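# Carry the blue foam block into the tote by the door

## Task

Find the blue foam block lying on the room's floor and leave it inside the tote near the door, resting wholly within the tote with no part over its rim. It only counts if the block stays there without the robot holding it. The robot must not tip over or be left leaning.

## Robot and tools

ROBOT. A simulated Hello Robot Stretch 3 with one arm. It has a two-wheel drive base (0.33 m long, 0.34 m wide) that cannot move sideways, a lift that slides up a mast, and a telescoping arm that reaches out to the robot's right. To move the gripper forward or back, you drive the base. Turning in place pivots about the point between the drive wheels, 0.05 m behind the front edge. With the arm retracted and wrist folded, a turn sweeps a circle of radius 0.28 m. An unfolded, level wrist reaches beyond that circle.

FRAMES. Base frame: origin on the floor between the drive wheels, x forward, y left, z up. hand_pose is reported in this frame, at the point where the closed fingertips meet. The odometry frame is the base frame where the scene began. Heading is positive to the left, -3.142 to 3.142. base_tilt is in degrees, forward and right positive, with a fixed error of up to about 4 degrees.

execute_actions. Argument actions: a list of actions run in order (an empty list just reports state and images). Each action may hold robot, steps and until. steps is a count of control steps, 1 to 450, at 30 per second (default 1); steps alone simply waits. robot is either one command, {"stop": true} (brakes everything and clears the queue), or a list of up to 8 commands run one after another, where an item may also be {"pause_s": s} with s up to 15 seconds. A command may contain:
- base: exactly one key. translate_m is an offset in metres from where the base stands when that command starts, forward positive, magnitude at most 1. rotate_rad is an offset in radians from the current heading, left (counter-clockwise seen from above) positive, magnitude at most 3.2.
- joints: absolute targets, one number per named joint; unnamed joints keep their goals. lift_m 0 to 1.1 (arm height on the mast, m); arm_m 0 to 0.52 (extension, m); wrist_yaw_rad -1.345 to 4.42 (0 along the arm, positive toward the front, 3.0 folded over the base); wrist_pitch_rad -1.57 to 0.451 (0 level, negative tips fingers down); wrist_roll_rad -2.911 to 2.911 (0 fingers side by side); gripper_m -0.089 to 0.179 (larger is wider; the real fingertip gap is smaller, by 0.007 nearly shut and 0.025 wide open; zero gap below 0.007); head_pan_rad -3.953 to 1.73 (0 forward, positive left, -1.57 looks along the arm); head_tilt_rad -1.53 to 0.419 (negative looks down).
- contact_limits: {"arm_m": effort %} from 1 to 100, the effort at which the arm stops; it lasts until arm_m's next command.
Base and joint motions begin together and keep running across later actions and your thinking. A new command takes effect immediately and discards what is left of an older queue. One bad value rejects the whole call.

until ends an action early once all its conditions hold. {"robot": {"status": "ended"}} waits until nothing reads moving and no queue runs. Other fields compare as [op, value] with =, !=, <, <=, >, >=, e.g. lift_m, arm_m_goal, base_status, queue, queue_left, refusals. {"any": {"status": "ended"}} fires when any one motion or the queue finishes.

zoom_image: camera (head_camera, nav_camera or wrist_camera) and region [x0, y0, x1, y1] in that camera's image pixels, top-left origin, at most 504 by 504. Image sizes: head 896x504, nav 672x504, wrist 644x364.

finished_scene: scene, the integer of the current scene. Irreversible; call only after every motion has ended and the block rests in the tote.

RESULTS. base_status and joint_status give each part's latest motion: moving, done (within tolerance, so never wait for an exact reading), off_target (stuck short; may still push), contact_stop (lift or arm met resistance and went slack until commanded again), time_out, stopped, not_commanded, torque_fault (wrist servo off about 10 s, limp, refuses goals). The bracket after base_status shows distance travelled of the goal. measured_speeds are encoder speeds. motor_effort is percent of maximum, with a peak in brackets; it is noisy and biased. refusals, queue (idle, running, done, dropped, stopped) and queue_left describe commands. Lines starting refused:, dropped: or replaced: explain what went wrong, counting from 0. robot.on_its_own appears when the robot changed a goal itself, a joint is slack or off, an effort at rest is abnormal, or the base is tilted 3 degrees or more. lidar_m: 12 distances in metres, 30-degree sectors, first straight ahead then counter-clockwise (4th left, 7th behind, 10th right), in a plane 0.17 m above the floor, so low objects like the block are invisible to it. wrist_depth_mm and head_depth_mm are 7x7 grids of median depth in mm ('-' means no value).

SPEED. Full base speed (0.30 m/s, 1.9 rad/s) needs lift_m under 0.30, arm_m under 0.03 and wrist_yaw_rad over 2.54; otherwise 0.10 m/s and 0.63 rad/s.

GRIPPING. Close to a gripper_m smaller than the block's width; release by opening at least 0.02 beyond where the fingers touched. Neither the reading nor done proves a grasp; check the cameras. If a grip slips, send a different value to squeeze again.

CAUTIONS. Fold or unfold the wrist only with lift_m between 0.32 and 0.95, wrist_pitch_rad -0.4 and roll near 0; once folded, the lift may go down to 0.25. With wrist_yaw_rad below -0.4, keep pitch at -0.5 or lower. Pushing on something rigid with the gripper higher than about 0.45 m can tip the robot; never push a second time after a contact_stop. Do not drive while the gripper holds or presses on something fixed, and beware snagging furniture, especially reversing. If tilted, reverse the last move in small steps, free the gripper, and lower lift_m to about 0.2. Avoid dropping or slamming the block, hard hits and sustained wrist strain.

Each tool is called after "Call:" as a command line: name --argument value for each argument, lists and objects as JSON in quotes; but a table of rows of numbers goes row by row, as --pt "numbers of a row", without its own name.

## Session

Call:
execute_actions --actions '[{"robot":{"joints":{"lift_m":0.28,"head_pan_rad":1.2,"head_tilt_rad":-0.7}},"steps":35}]'

Call:
execute_actions --actions '[{"robot":{"joints":{"head_pan_rad":-0.4}},"steps":40}]'

Call:
execute_actions --actions '[{"robot":{"joints":{"head_pan_rad":-2.0}},"steps":40}]'

Call:
execute_actions --actions '[{"robot":{"joints":{"head_pan_rad":-3.5}},"steps":40}]'

Scene clock: 1.17 s.
robot.base_odometry: x=+0.000 y=+0.000 heading=+0.000 (m, m, rad; robot's odometry frame)
robot.turned_by_wheels: +0.000 (rad since the last result)
robot.turned_by_imu: +0.000 (rad since the last result)
robot.base_tilt: forward=+1.6 right=+0.6 (deg)
robot.lidar_m: 2.20 1.39 0.91 0.84 0.85 1.06 1.29 1.26 0.97 0.89 0.90 1.13
robot.head_depth_mm: 967 1113 1310 1586 1630 1371 1187 / 910 1040 1204 1445 1601 1376 1187 / 856 969 1114 1318 1557 1383 1191 / 811 912 1041 1214 1444 1385 1191 / 773 866 985 1132 1338 1383 1198 / 739 814 913 1043 1215 1357 1200 / 701 772 862 973 1126 1299 1200
robot.base_status: not_commanded
robot.joint_positions: lift_m=+0.455 arm_m=+0.003 wrist_yaw_rad=+2.897 wrist_pitch_rad=-0.545 wrist_roll_rad=+0.004 gripper_m=+0.037 head_pan_rad=+1.193 head_tilt_rad=-0.691
robot.joint_goals: lift_m=+0.280 arm_m=+0.003 wrist_yaw_rad=+2.897 wrist_pitch_rad=-0.545 wrist_roll_rad=+0.004 gripper_m=+0.037 head_pan_rad=+1.200 head_tilt_rad=-0.700
robot.joint_status: lift_m=moving arm_m=not_commanded wrist_yaw_rad=not_commanded wrist_pitch_rad=not_commanded wrist_roll_rad=not_commanded gripper_m=not_commanded head_pan_rad=done head_tilt_rad=done
robot.measured_speeds: translate_m=+0.000 rotate_rad=+0.000 lift_m=-0.110 arm_m=+0.000 wrist_yaw_rad=+0.000 wrist_pitch_rad=+0.000 wrist_roll_rad=+0.000 head_pan_rad=+0.000 head_tilt_rad=+0.000
robot: refusals=0 queue=running queue_left=0
robot.motor_effort: left_wheel=-1(1) right_wheel=+0(0) lift_m=+21(27) arm_m=+1(0) wrist_yaw_rad=+0(0) wrist_pitch_rad=+6(6) wrist_roll_rad=+0(0) gripper_m=+0(0) head_pan_rad=+3(41) head_tilt_rad=-5(38) (%)
robot.hand_pose: x=+0.0287 y=+0.0529 z=+0.4406 quat_wxyz=(+0.272, +0.700, +0.106, +0.652) (m; robot's base frame)
robot.wrist_depth_mm: - 770 823 871 988 - - / 754 866 884 - - - - / 810 - 985 - - - - / 846 - 876 892 861 860 843 / 752 725 754 751 759 726 736 / 665 646 - 649 - 643 634 / 579 569 - 578 553 562 560
pictures: head_camera (sideways: a quarter turn clockwise sets it upright), nav_camera (sideways: a quarter turn counterclockwise sets it upright), wrist_camera
Images, in order (width x height): head_camera 896x504, nav_camera 672x504, wrist_camera 644x364.

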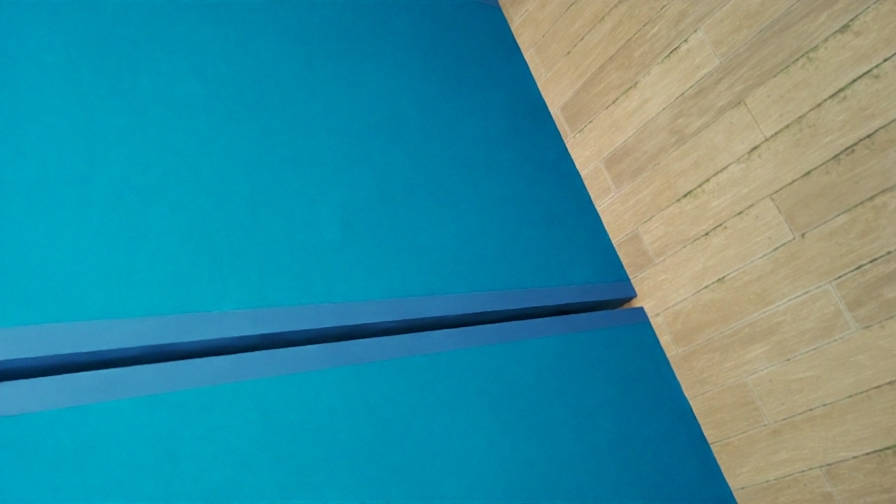

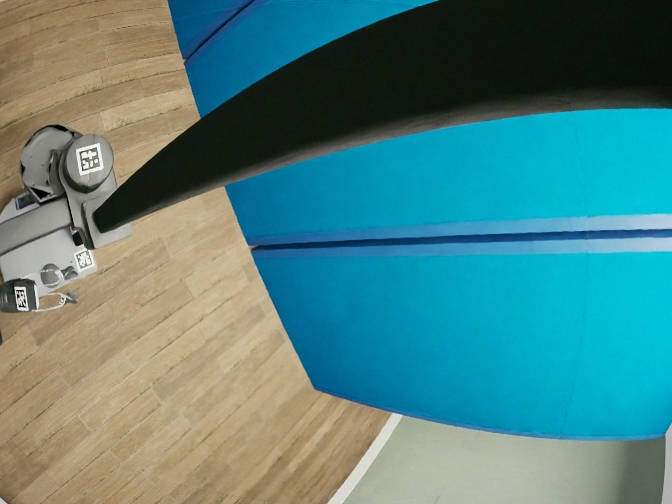

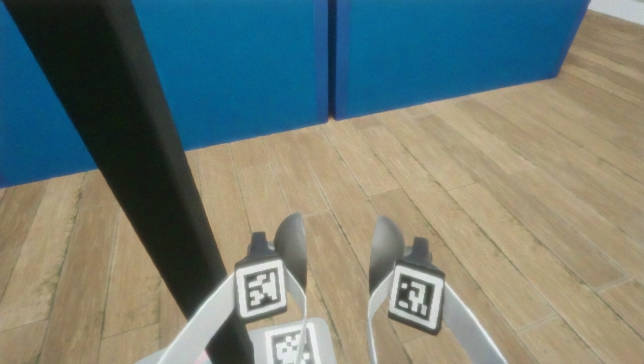

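Scene clock: 2.50 s.
robot.base_odometry: x=+0.000 y=+0.000 heading=+0.000 (m, m, rad; robot's odometry frame)
robot.turned_by_wheels: +0.000 (rad since the last result)
robot.turned_by_imu: +0.000 (rad since the last result)
robot.base_tilt: forward=+1.5 right=+0.5 (deg)
robot.lidar_m: 2.19 1.39 0.91 0.84 0.85 1.06 1.29 1.26 0.97 0.89 0.90 1.13
robot.head_depth_mm: 1033 1121 1217 1331 1478 1382 1188 / 1166 1271 1399 1563 1588 1380 1196 / 1336 1483 1663 1837 1644 1381 1194 / 1561 1770 2016 2020 1641 1381 1192 / 1884 2176 2437 2033 1643 1381 1195 / 2016 2252 2419 1975 1646 1380 1197 / 1911 2113 2336 1988 1652 1387 1197
robot.base_status: not_commanded
robot.joint_positions: lift_m=+0.309 arm_m=+0.003 wrist_yaw_rad=+2.897 wrist_pitch_rad=-0.545 wrist_roll_rad=+0.004 gripper_m=+0.037 head_pan_rad=-0.393 head_tilt_rad=-0.691
robot.joint_goals: lift_m=+0.280 arm_m=+0.003 wrist_yaw_rad=+2.897 wrist_pitch_rad=-0.545 wrist_roll_rad=+0.004 gripper_m=+0.037 head_pan_rad=-0.400 head_tilt_rad=-0.700
robot.joint_status: lift_m=moving arm_m=not_commanded wrist_yaw_rad=not_commanded wrist_pitch_rad=not_commanded wrist_roll_rad=not_commanded gripper_m=not_commanded head_pan_rad=done head_tilt_rad=done
robot.measured_speeds: translate_m=+0.000 rotate_rad=+0.000 lift_m=-0.109 arm_m=+0.000 wrist_yaw_rad=+0.000 wrist_pitch_rad=+0.000 wrist_roll_rad=+0.000 head_pan_rad=+0.000 head_tilt_rad=+0.000
robot: refusals=0 queue=done queue_left=0
robot.motor_effort: left_wheel=-1(1) right_wheel=+0(0) lift_m=+19(21) arm_m=+1(1) wrist_yaw_rad=+0(0) wrist_pitch_rad=+6(6) wrist_roll_rad=+0(0) gripper_m=+0(0) head_pan_rad=-3(42) head_tilt_rad=-4(5) (%)
robot.hand_pose: x=+0.0287 y=+0.0529 z=+0.2940 quat_wxyz=(+0.272, +0.700, +0.106, +0.652) (m; robot's base frame)
robot.wrist_depth_mm: - 757 811 892 956 - - / 757 830 884 943 984 954 978 / 784 - 788 800 774 772 776 / 653 - 650 651 648 633 637 / 570 539 556 547 565 546 539 / 481 - - 477 - 474 471 / - - - - 414 417 420
pictures: head_camera (sideways: a quarter turn clockwise sets it upright), nav_camera (sideways: a quarter turn counterclockwise sets it upright), wrist_camera
Images, in order (width x height): head_camera 896x504, nav_camera 672x504, wrist_camera 644x364.

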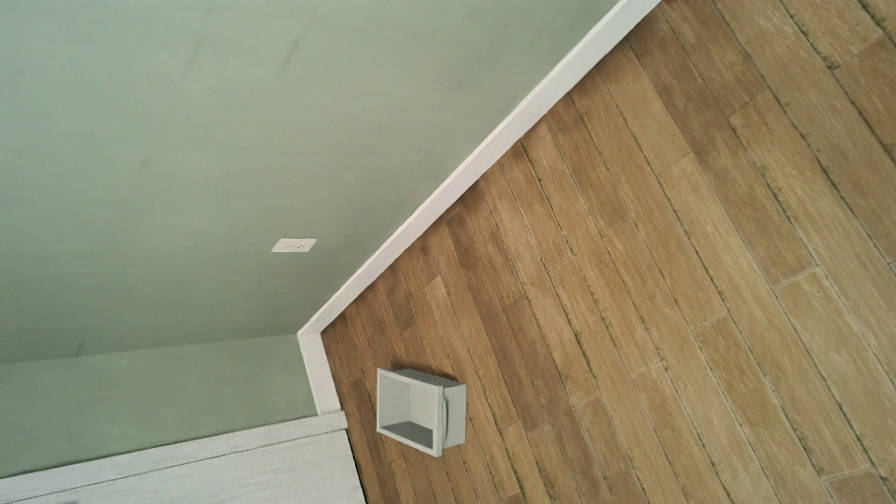

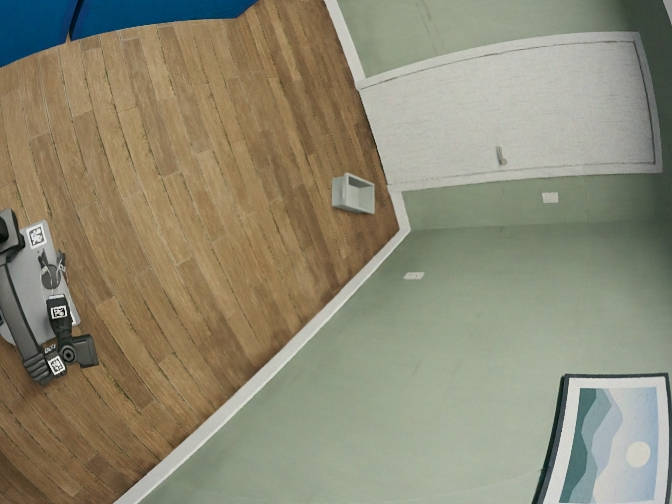

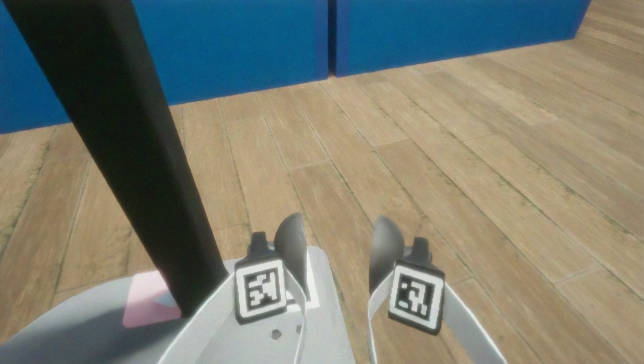

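Scene clock: 3.83 s.
robot.base_odometry: x=+0.000 y=+0.000 heading=+0.000 (m, m, rad; robot's odometry frame)
robot.turned_by_wheels: +0.000 (rad since the last result)
robot.turned_by_imu: +0.000 (rad since the last result)
robot.base_tilt: forward=+1.5 right=+0.6 (deg)
robot.lidar_m: 2.20 1.39 0.91 0.84 0.85 1.06 1.29 1.26 0.97 0.89 0.90 1.13
robot.head_depth_mm: 1077 1245 1470 1797 1632 1377 1190 / 1008 1150 1345 1607 1635 1376 1189 / 949 1073 1231 1456 1598 1378 1195 / 888 1001 1138 1327 1524 1380 1192 / 841 936 1059 1216 1432 1378 1194 / 795 882 988 1123 1306 1387 1197 / 755 834 928 1046 1204 1337 1198
robot.base_status: not_commanded
robot.joint_positions: lift_m=+0.280 arm_m=+0.003 wrist_yaw_rad=+2.897 wrist_pitch_rad=-0.545 wrist_roll_rad=+0.004 gripper_m=+0.037 head_pan_rad=-1.993 head_tilt_rad=-0.691
robot.joint_goals: lift_m=+0.280 arm_m=+0.003 wrist_yaw_rad=+2.897 wrist_pitch_rad=-0.545 wrist_roll_rad=+0.004 gripper_m=+0.037 head_pan_rad=-2.000 head_tilt_rad=-0.700
robot.joint_status: lift_m=done arm_m=not_commanded wrist_yaw_rad=not_commanded wrist_pitch_rad=not_commanded wrist_roll_rad=not_commanded gripper_m=not_commanded head_pan_rad=done head_tilt_rad=done
robot.measured_speeds: translate_m=+0.000 rotate_rad=+0.000 lift_m=+0.000 arm_m=+0.000 wrist_yaw_rad=+0.000 wrist_pitch_rad=+0.000 wrist_roll_rad=+0.000 head_pan_rad=+0.000 head_tilt_rad=+0.000
robot: refusals=0 queue=done queue_left=0
robot.motor_effort: left_wheel=-1(1) right_wheel=+1(1) lift_m=+21(20) arm_m=+1(0) wrist_yaw_rad=+0(0) wrist_pitch_rad=+6(6) wrist_roll_rad=+0(0) gripper_m=+0(0) head_pan_rad=-3(42) head_tilt_rad=-5(4) (%)
robot.hand_pose: x=+0.0287 y=+0.0529 z=+0.2657 quat_wxyz=(+0.272, +0.700, +0.106, +0.652) (m; robot's base frame)
robot.wrist_depth_mm: - 752 810 866 975 - - / 752 839 871 922 941 913 880 / 749 - 747 728 729 721 714 / 621 - 601 616 605 590 596 / 518 520 532 522 524 511 500 / 464 - - 445 - 445 438 / - - - - 391 388 391
pictures: head_camera (sideways: a quarter turn clockwise sets it upright), nav_camera (sideways: a quarter turn counterclockwise sets it upright), wrist_camera
Images, in order (width x height): head_camera 896x504, nav_camera 672x504, wrist_camera 644x364.

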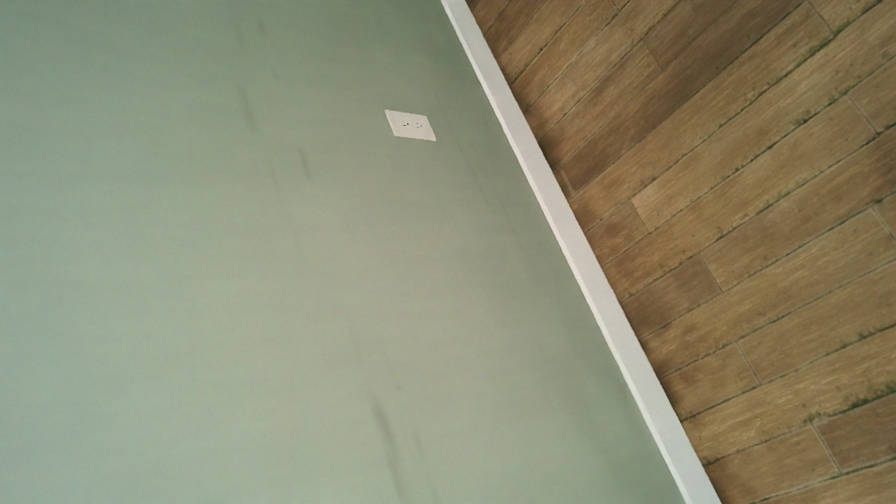

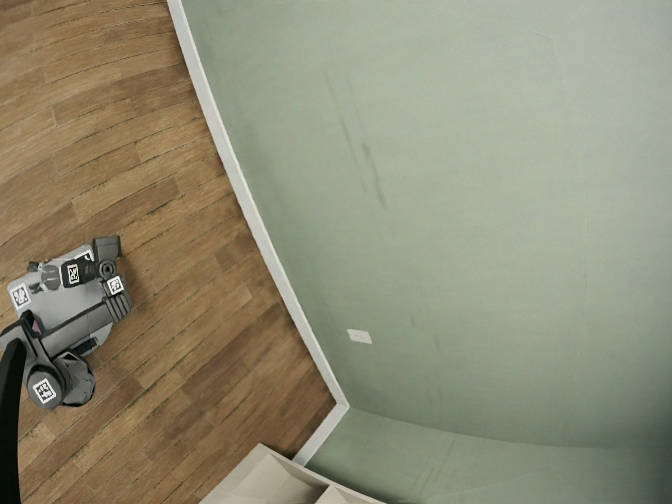

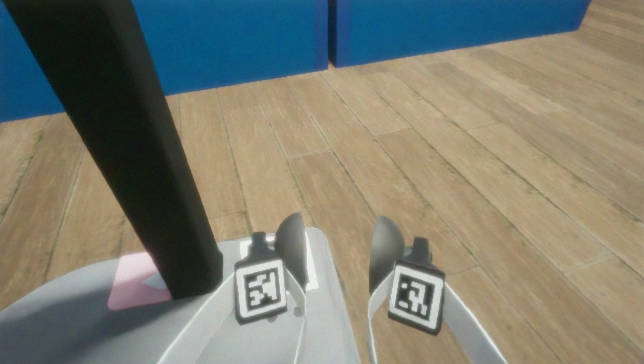

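Scene clock: 5.17 s.
robot.base_odometry: x=+0.000 y=+0.000 heading=+0.000 (m, m, rad; robot's odometry frame)
robot.turned_by_wheels: +0.000 (rad since the last result)
robot.turned_by_imu: +0.000 (rad since the last result)
robot.base_tilt: forward=+1.5 right=+0.6 (deg)
robot.lidar_m: 2.20 1.39 0.91 0.84 0.85 1.06 1.29 1.26 0.97 0.89 0.90 1.13
robot.head_depth_mm: 1017 1093 1187 1304 1441 1380 1192 / 1155 1256 1386 1540 1589 1378 1192 / 1334 1477 1652 1842 1638 1379 1194 / 1504 1685 1922 2025 1651 1374 1195 / 1412 1403 1562 1808 1647 1383 1194 / 1317 1457 1556 1798 1645 1385 1198 / 1283 1398 1502 1733 1612 1388 1201
robot.base_status: not_commanded
robot.joint_positions: lift_m=+0.280 arm_m=+0.003 wrist_yaw_rad=+2.897 wrist_pitch_rad=-0.545 wrist_roll_rad=+0.004 gripper_m=+0.037 head_pan_rad=-3.493 head_tilt_rad=-0.691
robot.joint_goals: lift_m=+0.280 arm_m=+0.003 wrist_yaw_rad=+2.897 wrist_pitch_rad=-0.545 wrist_roll_rad=+0.004 gripper_m=+0.037 head_pan_rad=-3.500 head_tilt_rad=-0.700
robot.joint_status: lift_m=done arm_m=not_commanded wrist_yaw_rad=not_commanded wrist_pitch_rad=not_commanded wrist_roll_rad=not_commanded gripper_m=not_commanded head_pan_rad=done head_tilt_rad=done
robot.measured_speeds: translate_m=+0.000 rotate_rad=+0.000 lift_m=+0.000 arm_m=+0.000 wrist_yaw_rad=+0.000 wrist_pitch_rad=+0.000 wrist_roll_rad=+0.000 head_pan_rad=+0.000 head_tilt_rad=+0.000
robot: refusals=0 queue=done queue_left=0
robot.motor_effort: left_wheel=-1(1) right_wheel=+0(0) lift_m=+21(21) arm_m=+1(1) wrist_yaw_rad=+0(0) wrist_pitch_rad=+6(6) wrist_roll_rad=+0(0) gripper_m=+0(0) head_pan_rad=-3(39) head_tilt_rad=-5(4) (%)
robot.hand_pose: x=+0.0287 y=+0.0529 z=+0.2657 quat_wxyz=(+0.272, +0.700, +0.106, +0.652) (m; robot's base frame)
robot.wrist_depth_mm: - 761 824 895 979 - - / 742 847 884 933 911 911 915 / 750 - 743 728 719 728 704 / 620 - 609 600 595 600 591 / 525 519 538 532 527 510 494 / 465 - - 444 - 445 437 / - - - - 391 385 391
pictures: head_camera (sideways: a quarter turn clockwise sets it upright), nav_camera (sideways: a quarter turn counterclockwise sets it upright), wrist_camera
Images, in order (width x height): head_camera 896x504, nav_camera 672x504, wrist_camera 644x364.

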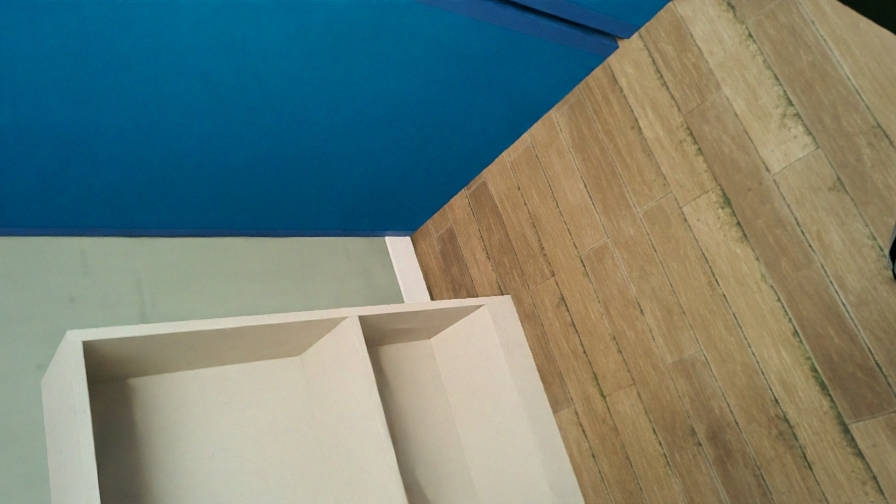

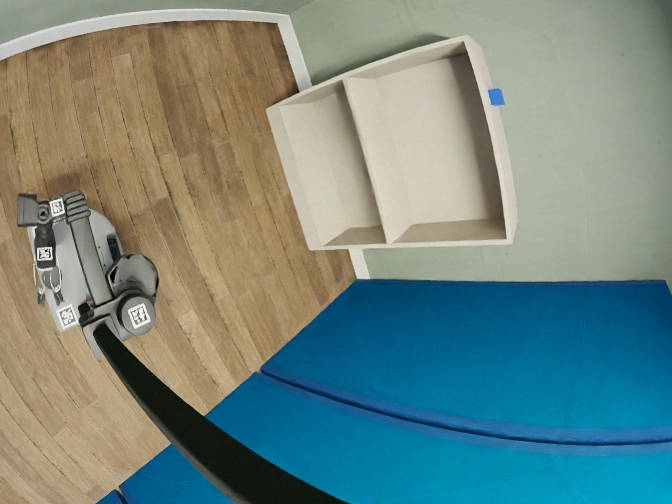

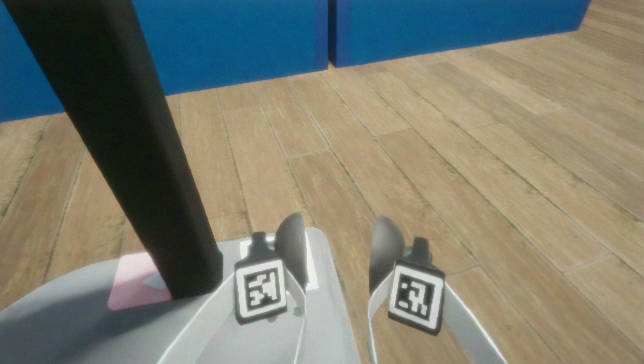

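Call:
execute_actions --actions '[{"robot":[{"joints":{"head_pan_rad":0.6},"base":{"rotate_rad":0.45}},{"base":{"translate_m":1}},{"base":{"translate_m":0.79}},{"base":{"rotate_rad":1.28}},{"base":{"translate_m":0.8}}],"steps":450,"until":{"robot":{"status":"ended"}}},{"steps":200,"until":{"robot":{"status":"ended"}}}]'

Scene clock: 23.97 s.
robot.base_odometry: x=+1.485 y=+1.568 heading=+1.730 (m, m, rad; robot's odometry frame)
robot.turned_by_wheels: +1.730 (rad since the last result)
robot.turned_by_imu: +1.709 (rad since the last result)
robot.base_tilt: forward=+1.6 right=+0.6 (deg)
robot.lidar_m: 2.09 2.57 3.10 0.43 0.44 0.62 1.92 0.75 0.55 0.53 0.56 0.77
robot.head_depth_mm: 2008 2493 2589 2008 1620 1369 1190 / 2305 2673 2630 2013 1628 1373 1190 / 2373 2852 2603 2006 1630 1377 1194 / 2372 2921 2626 2013 1639 1381 1190 / 2875 3251 2598 2026 1645 1382 1200 / 3147 3514 2641 2021 1649 1382 1199 / 3439 3625 2642 2036 1656 1390 1199
robot.base_status: done (translate_m +0.8000 of +0.8000)
robot.joint_positions: lift_m=+0.280 arm_m=+0.003 wrist_yaw_rad=+2.897 wrist_pitch_rad=-0.545 wrist_roll_rad=+0.004 gripper_m=+0.037 head_pan_rad=+0.593 head_tilt_rad=-0.692
robot.joint_goals: lift_m=+0.280 arm_m=+0.003 wrist_yaw_rad=+2.897 wrist_pitch_rad=-0.545 wrist_roll_rad=+0.004 gripper_m=+0.037 head_pan_rad=+0.600 head_tilt_rad=-0.700
robot.joint_status: lift_m=done arm_m=not_commanded wrist_yaw_rad=not_commanded wrist_pitch_rad=not_commanded wrist_roll_rad=not_commanded gripper_m=not_commanded head_pan_rad=done head_tilt_rad=done
robot.measured_speeds: translate_m=+0.000 rotate_rad=+0.000 lift_m=+0.000 arm_m=+0.000 wrist_yaw_rad=+0.000 wrist_pitch_rad=+0.000 wrist_roll_rad=+0.000 head_pan_rad=+0.000 head_tilt_rad=+0.000
robot: refusals=0 queue=done queue_left=0
robot.motor_effort: left_wheel=-3(6) right_wheel=+2(10) lift_m=+22(21) arm_m=+1(0) wrist_yaw_rad=+1(0) wrist_pitch_rad=+6(6) wrist_roll_rad=+0(0) gripper_m=+0(0) head_pan_rad=+4(41) head_tilt_rad=-3(5) (%)
robot.hand_pose: x=+0.0287 y=+0.0528 z=+0.2656 quat_wxyz=(+0.273, +0.700, +0.106, +0.652) (m; robot's base frame)
robot.wrist_depth_mm: - 418 - - - - - / 430 456 753 936 918 892 892 / 478 - 542 722 735 723 721 / 531 - 590 610 601 593 585 / 523 518 534 530 523 509 511 / 468 - - 443 - 441 442 / - - - - 385 388 385
pictures: head_camera (sideways: a quarter turn clockwise sets it upright), nav_camera (sideways: a quarter turn counterclockwise sets it upright), wrist_camera
Images, in order (width x height): head_camera 896x504, nav_camera 672x504, wrist_camera 644x364.

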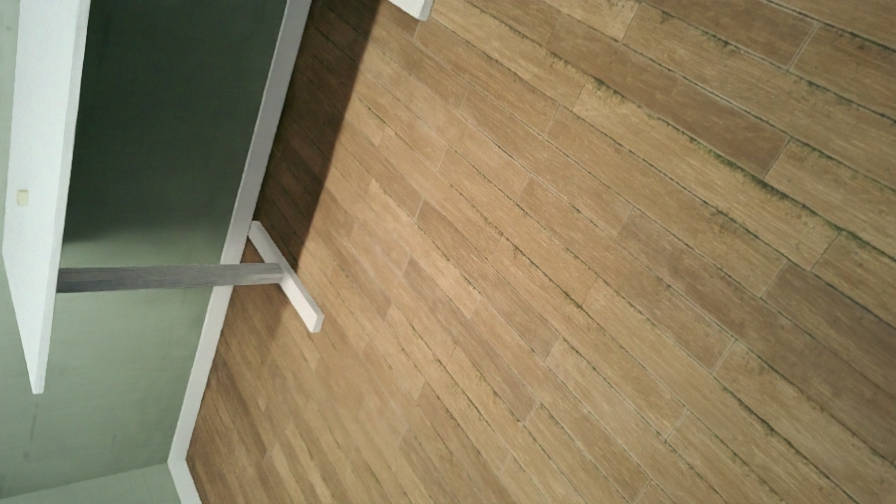

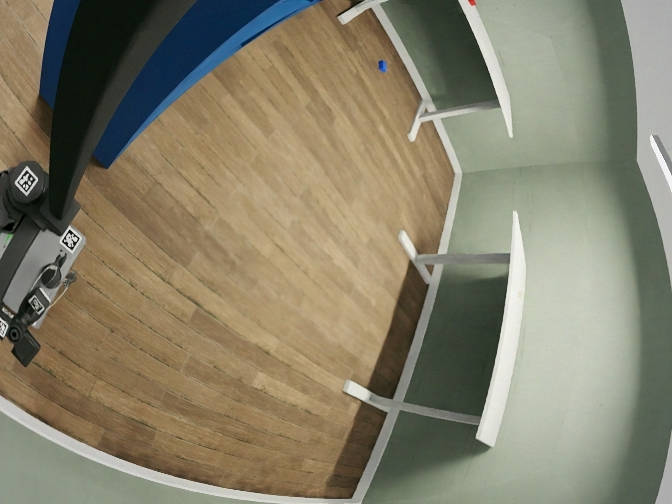

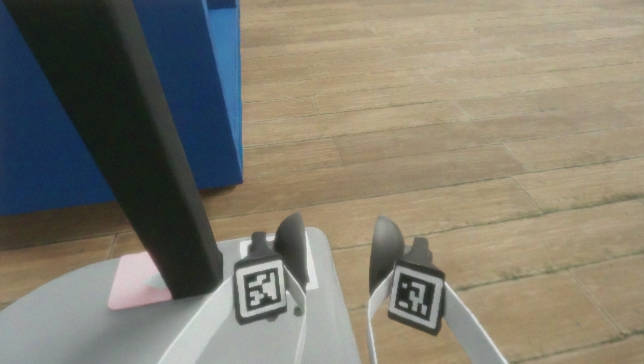

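Call:
execute_actions --actions '[{"robot":[{"base":{"translate_m":0.35}},{"base":{"rotate_rad":1.38}},{"base":{"translate_m":1}},{"base":{"translate_m":1}},{"base":{"rotate_rad":1.6}},{"joints":{"lift_m":0.33,"wrist_pitch_rad":-0.4,"head_pan_rad":-1.57,"head_tilt_rad":-1.0,"arm_m":0.05}},{"joints":{"wrist_yaw_rad":0}},{"joints":{"wrist_pitch_rad":-0.9,"gripper_m":0.17,"lift_m":0.2}}],"steps":450,"until":{"robot":{"status":"ended"}}},{"steps":450,"until":{"robot":{"status":"ended"}}}]'

Scene clock: 47.67 s.
robot.base_odometry: x=-0.569 y=+1.978 heading=-1.574 (m, m, rad; robot's odometry frame)
robot.turned_by_wheels: +2.980 (rad since the last result)
robot.turned_by_imu: +2.937 (rad since the last result)
robot.base_tilt: forward=+1.6 right=+0.5 (deg)
robot.lidar_m: 0.83 0.98 0.96 2.49 2.50 1.98 1.37 1.81 1.05 1.27 0.97 0.86
robot.head_depth_mm: 615 553 1705 1505 1362 1226 1112 / 616 554 1708 1530 1359 1219 - / 618 541 1710 1537 1361 1262 - / 619 543 1685 1542 1363 1225 - / 619 531 1674 1536 1363 1226 1114 / 620 531 1656 1538 1360 1229 1117 / 621 519 1643 1549 1367 1231 1119
robot.base_status: done (rotate_rad +1.5999 of +1.6000)
robot.joint_positions: lift_m=+0.200 arm_m=+0.050 wrist_yaw_rad=+0.003 wrist_pitch_rad=-0.907 wrist_roll_rad=+0.004 gripper_m=+0.170 head_pan_rad=-1.563 head_tilt_rad=-0.988
robot.joint_goals: lift_m=+0.200 arm_m=+0.050 wrist_yaw_rad=+0.000 wrist_pitch_rad=-0.900 wrist_roll_rad=+0.004 gripper_m=+0.170 head_pan_rad=-1.570 head_tilt_rad=-1.000
robot.joint_status: lift_m=done arm_m=done wrist_yaw_rad=done wrist_pitch_rad=done wrist_roll_rad=not_commanded gripper_m=done head_pan_rad=done head_tilt_rad=done
robot.measured_speeds: translate_m=+0.000 rotate_rad=+0.000 lift_m=+0.000 arm_m=+0.000 wrist_yaw_rad=+0.000 wrist_pitch_rad=+0.000 wrist_roll_rad=+0.000 head_pan_rad=+0.000 head_tilt_rad=+0.000
robot: refusals=0 queue=done queue_left=0
robot.motor_effort: left_wheel=-3(8) right_wheel=+3(10) lift_m=+22(43) arm_m=+4(4) wrist_yaw_rad=-2(2) wrist_pitch_rad=+3(9) wrist_roll_rad=+0(0) gripper_m=+0(99) head_pan_rad=-2(43) head_tilt_rad=-6(28) (%)
robot.hand_pose: x=-0.0212 y=-0.3337 z=+0.1225 quat_wxyz=(+0.635, +0.310, -0.636, -0.310) (m; robot's base frame)
robot.wrist_depth_mm: 445 439 423 428 420 413 409 / 399 394 394 377 378 374 373 / 362 360 355 348 347 343 334 / 331 327 323 320 316 315 310 / 305 307 298 295 292 287 288 / 287 276 279 274 271 268 269 / 258 261 258 257 254 252 -
pictures: head_camera (sideways: a quarter turn clockwise sets it upright), nav_camera (sideways: a quarter turn counterclockwise sets it upright), wrist_camera
Images, in order (width x height): head_camera 896x504, nav_camera 672x504, wrist_camera 644x364.

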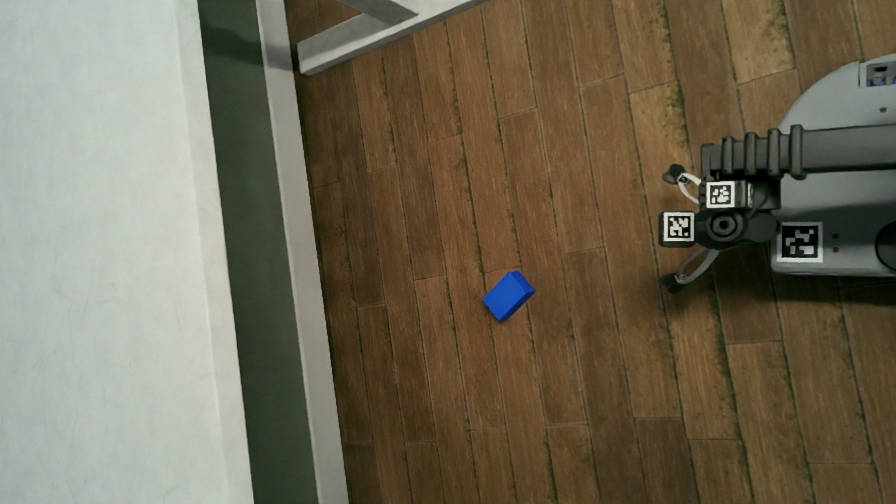

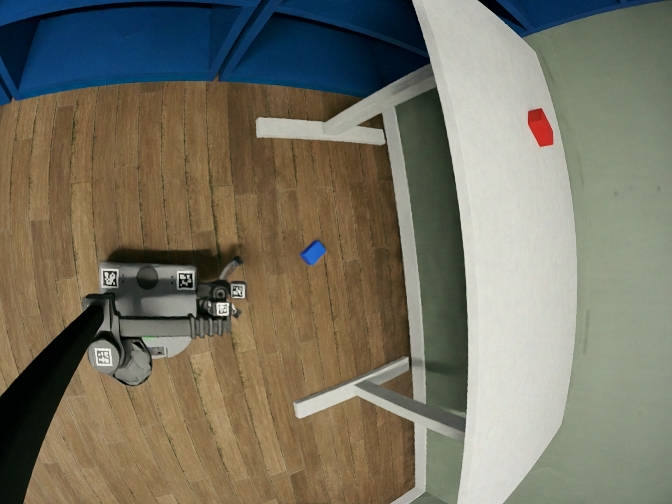

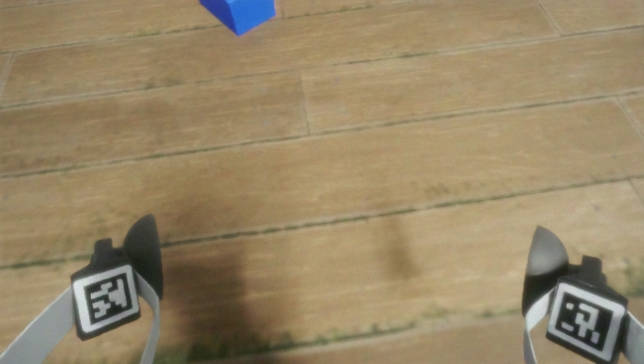

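Call:
execute_actions --actions '[{"robot":[{"base":{"translate_m":0.02},"joints":{"arm_m":0.44,"lift_m":0.16,"wrist_yaw_rad":0.65}},{"joints":{"lift_m":0.1}}],"steps":450,"until":{"robot":{"status":"ended"}}}]'

Scene clock: 53.07 s.
robot.base_odometry: x=-0.569 y=+1.958 heading=-1.574 (m, m, rad; robot's odometry frame)
robot.turned_by_wheels: +0.000 (rad since the last result)
robot.turned_by_imu: +0.000 (rad since the last result)
robot.base_tilt: forward=+1.5 right=+0.6 (deg)
robot.lidar_m: 0.80 0.98 0.94 2.50 2.51 2.01 1.39 1.82 1.06 1.26 0.95 0.84
robot.head_depth_mm: 615 553 1745 1517 1353 1226 1113 / 616 540 1707 1533 1355 1225 - / 618 541 1712 1556 1364 1233 - / 619 528 1690 1559 1353 1223 - / 619 530 1667 1535 1359 1227 1114 / 620 531 1658 1534 1366 1228 1116 / 619 519 1628 1536 1371 1226 1118
robot.base_status: done (translate_m +0.0200 of +0.0200)
robot.joint_positions: lift_m=+0.100 arm_m=+0.440 wrist_yaw_rad=+0.648 wrist_pitch_rad=-0.907 wrist_roll_rad=+0.004 gripper_m=+0.170 head_pan_rad=-1.563 head_tilt_rad=-0.988
robot.joint_goals: lift_m=+0.100 arm_m=+0.440 wrist_yaw_rad=+0.650 wrist_pitch_rad=-0.900 wrist_roll_rad=+0.004 gripper_m=+0.170 head_pan_rad=-1.570 head_tilt_rad=-1.000
robot.joint_status: lift_m=done arm_m=done wrist_yaw_rad=done wrist_pitch_rad=done wrist_roll_rad=not_commanded gripper_m=done head_pan_rad=done head_tilt_rad=done
robot.measured_speeds: translate_m=+0.000 rotate_rad=+0.000 lift_m=+0.000 arm_m=+0.000 wrist_yaw_rad=+0.000 wrist_pitch_rad=+0.000 wrist_roll_rad=+0.000 head_pan_rad=+0.000 head_tilt_rad=+0.000
robot: refusals=0 queue=done queue_left=0
robot.motor_effort: left_wheel=-3(4) right_wheel=+2(9) lift_m=+22(21) arm_m=+5(4) wrist_yaw_rad=+2(2) wrist_pitch_rad=+3(3) wrist_roll_rad=+0(0) gripper_m=+0(0) head_pan_rad=-2(2) head_tilt_rad=-6(6) (%)
robot.hand_pose: x=+0.0623 y=-0.6955 z=+0.0224 quat_wxyz=(+0.701, +0.496, -0.505, -0.093) (m; robot's base frame)
robot.wrist_depth_mm: 283 279 276 271 268 264 260 / 254 252 248 246 241 240 237 / 233 229 223 171 220 218 215 / 213 210 158 157 203 200 198 / 195 196 146 144 188 187 185 / 184 179 135 135 176 173 172 / 166 167 165 165 163 161 -
pictures: head_camera (sideways: a quarter turn clockwise sets it upright), nav_camera (sideways: a quarter turn counterclockwise sets it upright), wrist_camera
Images, in order (width x height): head_camera 896x504, nav_camera 672x504, wrist_camera 644x364.

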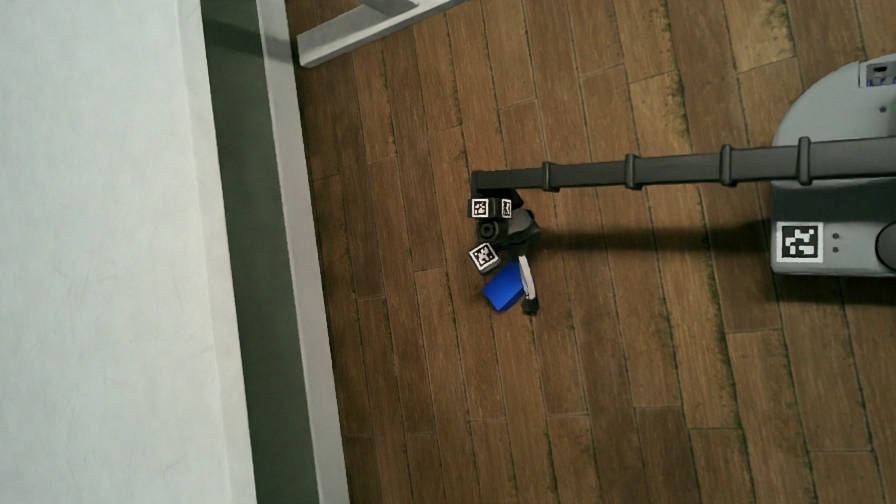

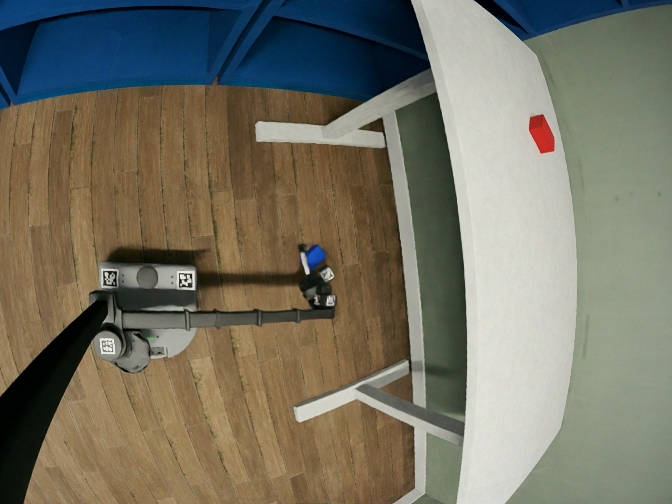

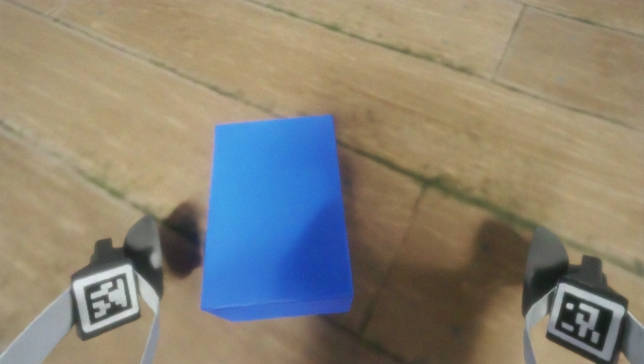

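Call:
execute_actions --actions '[{"robot":[{"base":{"translate_m":0.035},"joints":{"lift_m":0.093}},{"joints":{"gripper_m":0.0}},{"joints":{"lift_m":0.13}},{"joints":{"arm_m":0.02,"lift_m":0.29,"wrist_pitch_rad":-0.4,"wrist_yaw_rad":2.6,"head_pan_rad":0,"head_tilt_rad":-0.7}},{"base":{"rotate_rad":1.62}}],"steps":450,"until":{"robot":{"status":"ended"}}}]'

Call:
execute_actions --actions '[{"robot":[{"base":{"translate_m":1}},{"base":{"translate_m":1}},{"base":{"rotate_rad":-1.38}}],"steps":450,"until":{"robot":{"status":"ended"}}}]'

Scene clock: 63.97 s.
robot.base_odometry: x=-0.569 y=+1.923 heading=+0.046 (m, m, rad; robot's odometry frame)
robot.turned_by_wheels: +1.620 (rad since the last result)
robot.turned_by_imu: +1.594 (rad since the last result)
robot.base_tilt: forward=+1.6 right=+0.6 (deg)
robot.lidar_m: 2.50 2.52 2.01 1.42 1.86 1.08 1.26 0.93 0.79 0.77 0.95 0.92
robot.head_depth_mm: 2263 1646 1787 1858 1604 1367 1182 / 2299 2626 2575 1993 1611 1368 1186 / 2266 2552 2559 1986 1623 1362 1187 / 2232 2521 2570 1988 1627 1365 1187 / 2200 2475 2578 2008 1623 1372 1188 / 2156 2427 2592 2001 1639 1380 1191 / 2130 2382 2559 2000 1629 1374 1196
robot.base_status: done (rotate_rad +1.6199 of +1.6200)
robot.joint_positions: lift_m=+0.290 arm_m=+0.020 wrist_yaw_rad=+2.598 wrist_pitch_rad=-0.423 wrist_roll_rad=+0.001 gripper_m=+0.008 head_pan_rad=-0.007 head_tilt_rad=-0.704
robot.joint_goals: lift_m=+0.290 arm_m=+0.020 wrist_yaw_rad=+2.600 wrist_pitch_rad=-0.400 wrist_roll_rad=+0.001 gripper_m=+0.007 head_pan_rad=+0.000 head_tilt_rad=-0.700
robot.joint_status: lift_m=done arm_m=done wrist_yaw_rad=done wrist_pitch_rad=done wrist_roll_rad=not_commanded gripper_m=done head_pan_rad=done head_tilt_rad=done
robot.measured_speeds: translate_m=+0.000 rotate_rad=+0.000 lift_m=+0.000 arm_m=+0.000 wrist_yaw_rad=+0.000 wrist_pitch_rad=+0.000 wrist_roll_rad=+0.000 head_pan_rad=+0.000 head_tilt_rad=+0.000
robot: refusals=0 queue=done queue_left=0
robot.on_its_own: gripper_m is held at +0.007, not at your +0.000, by its stall guard, which is not easing now
robot.motor_effort: left_wheel=-2(6) right_wheel=+2(10) lift_m=+41(42) arm_m=-3(5) wrist_yaw_rad=+2(4) wrist_pitch_rad=+11(12) wrist_roll_rad=+1(2) gripper_m=-23(100) head_pan_rad=+4(43) head_tilt_rad=+2(24) (%)
robot.hand_pose: x=+0.0945 y=+0.0261 z=+0.3010 quat_wxyz=(+0.329, +0.706, -0.042, +0.626) (m; robot's base frame)
robot.wrist_depth_mm: - - - - - - - / - - - - - - - / 980 966 970 950 955 964 973 / 759 755 761 151 715 738 736 / 610 604 608 139 143 606 607 / 536 509 - 128 128 509 508 / - - 442 120 122 441 436
pictures: head_camera (sideways: a quarter turn clockwise sets it upright), nav_camera (sideways: a quarter turn counterclockwise sets it upright), wrist_camera
Images, in order (width x height): head_camera 896x504, nav_camera 672x504, wrist_camera 644x364.

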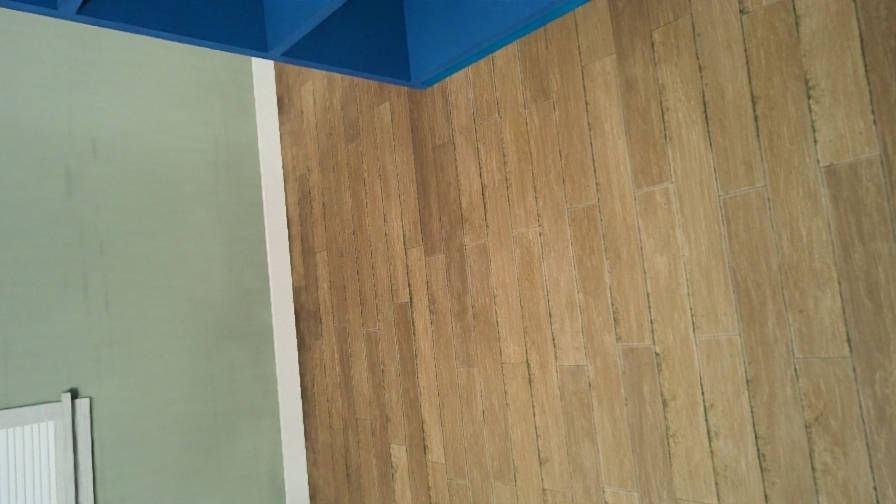

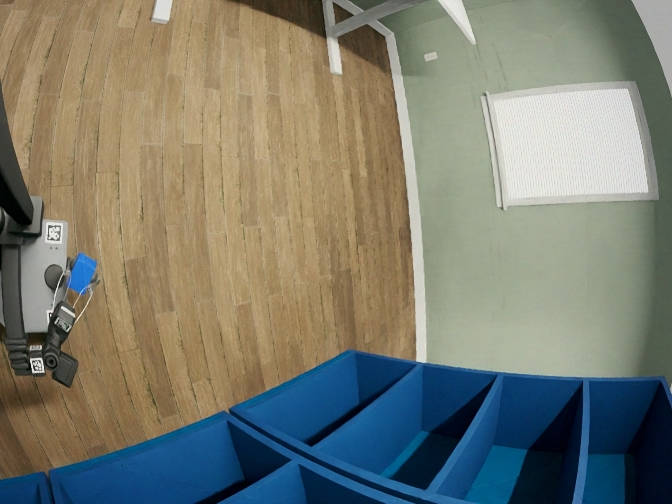

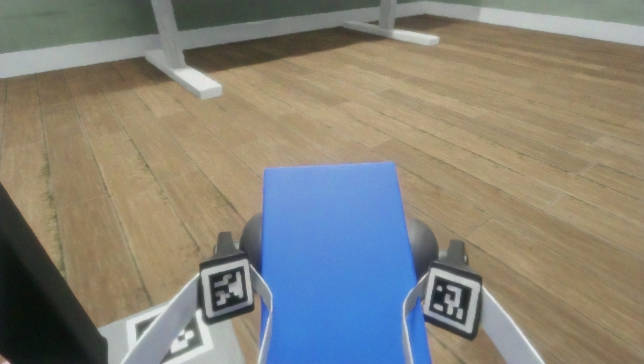

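Scene clock: 76.37 s.
robot.base_odometry: x=+1.429 y=+2.015 heading=-1.334 (m, m, rad; robot's odometry frame)
robot.turned_by_wheels: -1.380 (rad since the last result)
robot.turned_by_imu: -1.356 (rad since the last result)
robot.base_tilt: forward=+1.5 right=+0.5 (deg)
robot.lidar_m: 1.60 0.71 0.54 0.53 0.56 0.81 1.71 2.26 2.95 1.38 0.62 0.65
robot.head_depth_mm: 2271 2562 2540 1977 1617 1336 1186 / 2298 2605 2557 1981 1618 1364 1182 / 2315 2598 2472 1988 1628 1369 1183 / 2327 2628 2491 1993 1618 1374 1189 / 2332 2622 2479 2001 1629 1376 1191 / 1802 1825 1866 1855 1632 1377 1192 / 1290 1355 1392 1423 1432 1353 1188
robot.base_status: done (rotate_rad -1.3799 of -1.3800)
robot.joint_positions: lift_m=+0.290 arm_m=+0.020 wrist_yaw_rad=+2.598 wrist_pitch_rad=-0.423 wrist_roll_rad=+0.001 gripper_m=+0.008 head_pan_rad=-0.007 head_tilt_rad=-0.704
robot.joint_goals: lift_m=+0.290 arm_m=+0.020 wrist_yaw_rad=+2.600 wrist_pitch_rad=-0.400 wrist_roll_rad=+0.001 gripper_m=+0.007 head_pan_rad=+0.000 head_tilt_rad=-0.700
robot.joint_status: lift_m=done arm_m=done wrist_yaw_rad=done wrist_pitch_rad=done wrist_roll_rad=not_commanded gripper_m=done head_pan_rad=done head_tilt_rad=done
robot.measured_speeds: translate_m=+0.000 rotate_rad=+0.000 lift_m=+0.000 arm_m=+0.000 wrist_yaw_rad=+0.000 wrist_pitch_rad=+0.000 wrist_roll_rad=+0.000 head_pan_rad=+0.000 head_tilt_rad=+0.000
robot: refusals=0 queue=done queue_left=0
robot.on_its_own: gripper_m is held at +0.007, not at your +0.000, by its stall guard, which is not easing now
robot.motor_effort: left_wheel=+0(7) right_wheel=-2(11) lift_m=+41(41) arm_m=-3(3) wrist_yaw_rad=+2(2) wrist_pitch_rad=+10(11) wrist_roll_rad=+1(1) gripper_m=-24(24) head_pan_rad=+4(4) head_tilt_rad=+2(2) (%)
robot.hand_pose: x=+0.0945 y=+0.0262 z=+0.3012 quat_wxyz=(+0.329, +0.706, -0.043, +0.626) (m; robot's base frame)
robot.wrist_depth_mm: 454 494 541 609 696 793 953 / 483 532 585 664 770 912 - / 512 564 629 735 825 895 929 / 554 615 659 149 710 750 728 / 583 621 612 138 142 594 603 / 534 513 - 128 128 511 507 / - - 442 120 121 443 439
pictures: head_camera (sideways: a quarter turn clockwise sets it upright), nav_camera (sideways: a quarter turn counterclockwise sets it upright), wrist_camera
Images, in order (width x height): head_camera 896x504, nav_camera 672x504, wrist_camera 644x364.

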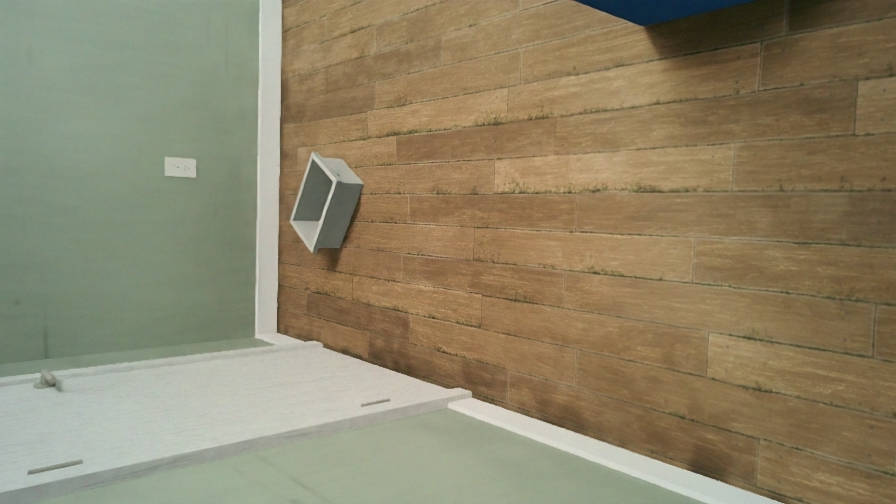

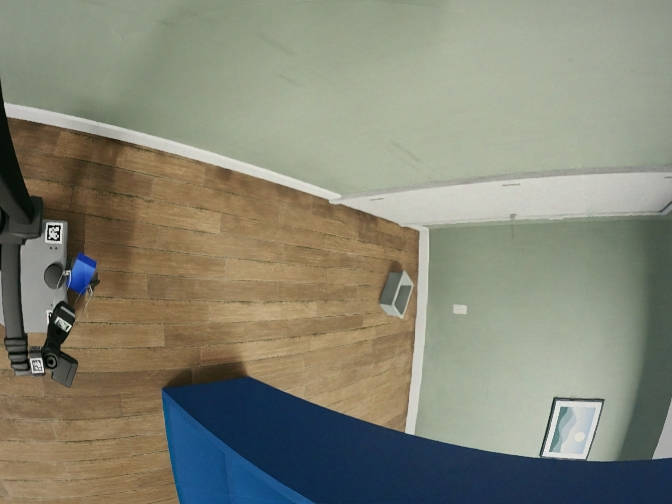

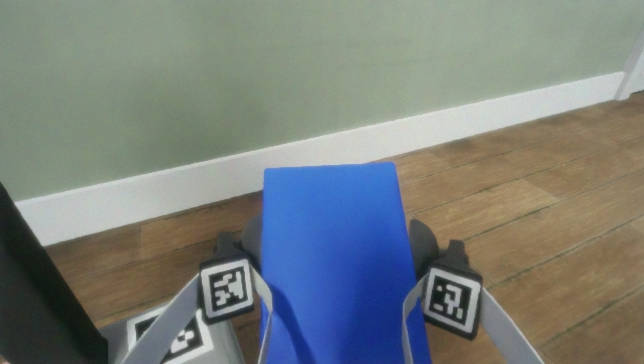

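Call:
execute_actions --actions '[{"robot":[{"base":{"translate_m":1}},{"base":{"translate_m":0.65}},{"base":{"rotate_rad":1.38}},{"joints":{"wrist_yaw_rad":0,"lift_m":0.33,"arm_m":0.33,"head_pan_rad":-1.57,"head_tilt_rad":-1.2}},{"joints":{"wrist_pitch_rad":-1.3,"wrist_roll_rad":0.4}}],"steps":450,"until":{"robot":{"status":"ended"}}},{"steps":200,"until":{"robot":{"status":"ended"}}}]'

Scene clock: 92.33 s.
robot.base_odometry: x=+1.816 y=+0.411 heading=+0.046 (m, m, rad; robot's odometry frame)
robot.turned_by_wheels: +1.380 (rad since the last result)
robot.turned_by_imu: +1.361 (rad since the last result)
robot.base_tilt: forward=+1.5 right=+0.5 (deg)
robot.lidar_m: 0.40 0.41 0.53 1.09 0.92 0.94 1.94 1.64 1.07 0.99 0.67 0.44
robot.head_depth_mm: 1129 1436 1492 1381 1275 1197 - / 1112 1401 1490 1360 1277 - - / 1092 1371 1524 1356 1283 - - / 1075 1341 1511 1330 1272 - 1103 / 1060 1314 1491 1386 1277 1191 1123 / 1043 1290 1476 1383 1274 1196 1122 / 1027 1267 1460 1350 1260 1176 1103
robot.base_status: done (rotate_rad +1.3799 of +1.3800)
robot.joint_positions: lift_m=+0.330 arm_m=+0.330 wrist_yaw_rad=+0.002 wrist_pitch_rad=-1.298 wrist_roll_rad=+0.395 gripper_m=+0.008 head_pan_rad=-1.563 head_tilt_rad=-1.185
robot.joint_goals: lift_m=+0.330 arm_m=+0.330 wrist_yaw_rad=+0.000 wrist_pitch_rad=-1.300 wrist_roll_rad=+0.400 gripper_m=+0.007 head_pan_rad=-1.570 head_tilt_rad=-1.200
robot.joint_status: lift_m=done arm_m=done wrist_yaw_rad=done wrist_pitch_rad=done wrist_roll_rad=done gripper_m=done head_pan_rad=done head_tilt_rad=done
robot.measured_speeds: translate_m=+0.000 rotate_rad=+0.000 lift_m=+0.000 arm_m=+0.000 wrist_yaw_rad=+0.000 wrist_pitch_rad=+0.000 wrist_roll_rad=+0.000 head_pan_rad=+0.000 head_tilt_rad=+0.000
robot: refusals=0 queue=done queue_left=0
robot.on_its_own: gripper_m is held at +0.007, not at your +0.000, by its stall guard, which is not easing now
robot.motor_effort: left_wheel=-2(6) right_wheel=+3(11) lift_m=+41(43) arm_m=+4(5) wrist_yaw_rad=-2(3) wrist_pitch_rad=-1(10) wrist_roll_rad=+3(3) gripper_m=-23(23) head_pan_rad=-3(41) head_tilt_rad=-7(34) (%)
robot.hand_pose: x=-0.0216 y=-0.5204 z=+0.2150 quat_wxyz=(+0.442, +0.336, -0.662, -0.503) (m; robot's base frame)
robot.wrist_depth_mm: 455 445 416 398 383 369 359 / 446 431 413 396 379 368 353 / 441 419 406 312 295 272 241 / 434 418 400 149 360 357 261 / 426 408 398 138 142 346 259 / 423 411 - 129 129 343 255 / 420 408 380 120 122 277 240
pictures: head_camera (sideways: a quarter turn clockwise sets it upright), nav_camera (sideways: a quarter turn counterclockwise sets it upright), wrist_camera
Images, in order (width x height): head_camera 896x504, nav_camera 672x504, wrist_camera 644x364.

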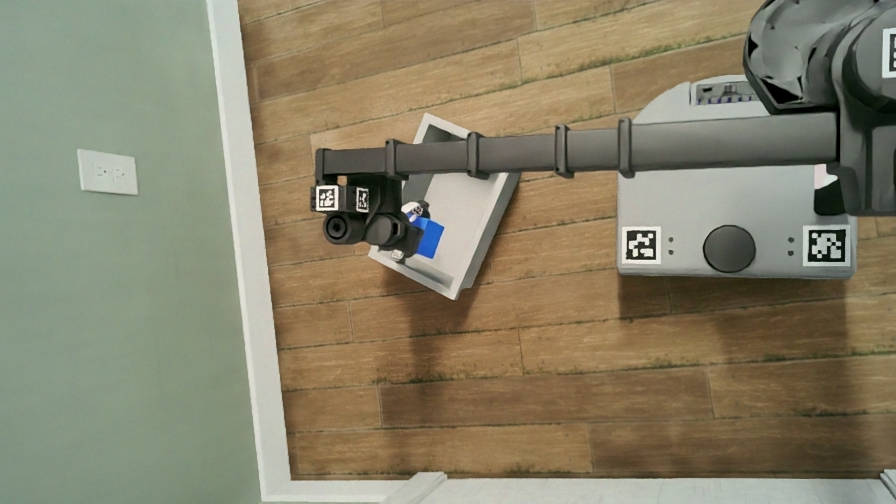

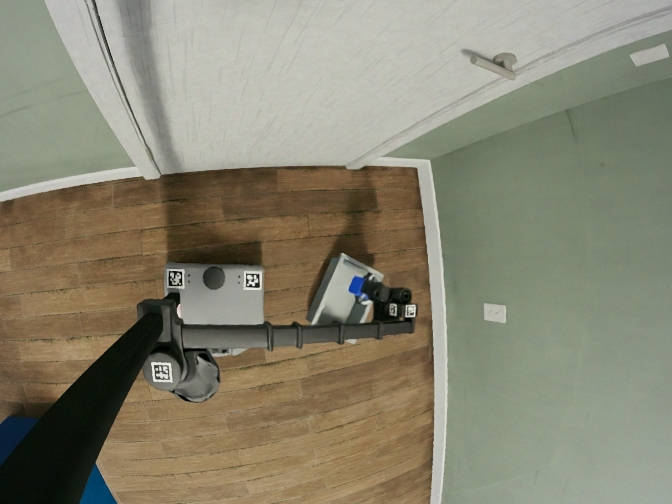

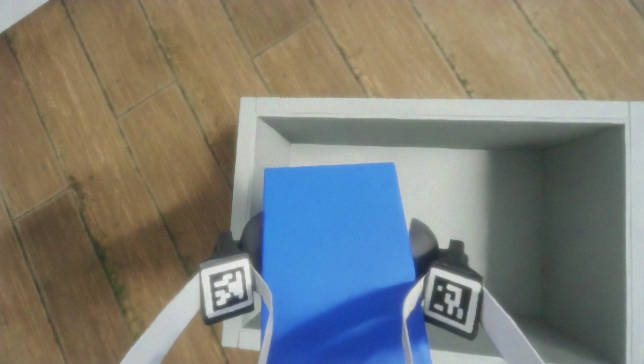

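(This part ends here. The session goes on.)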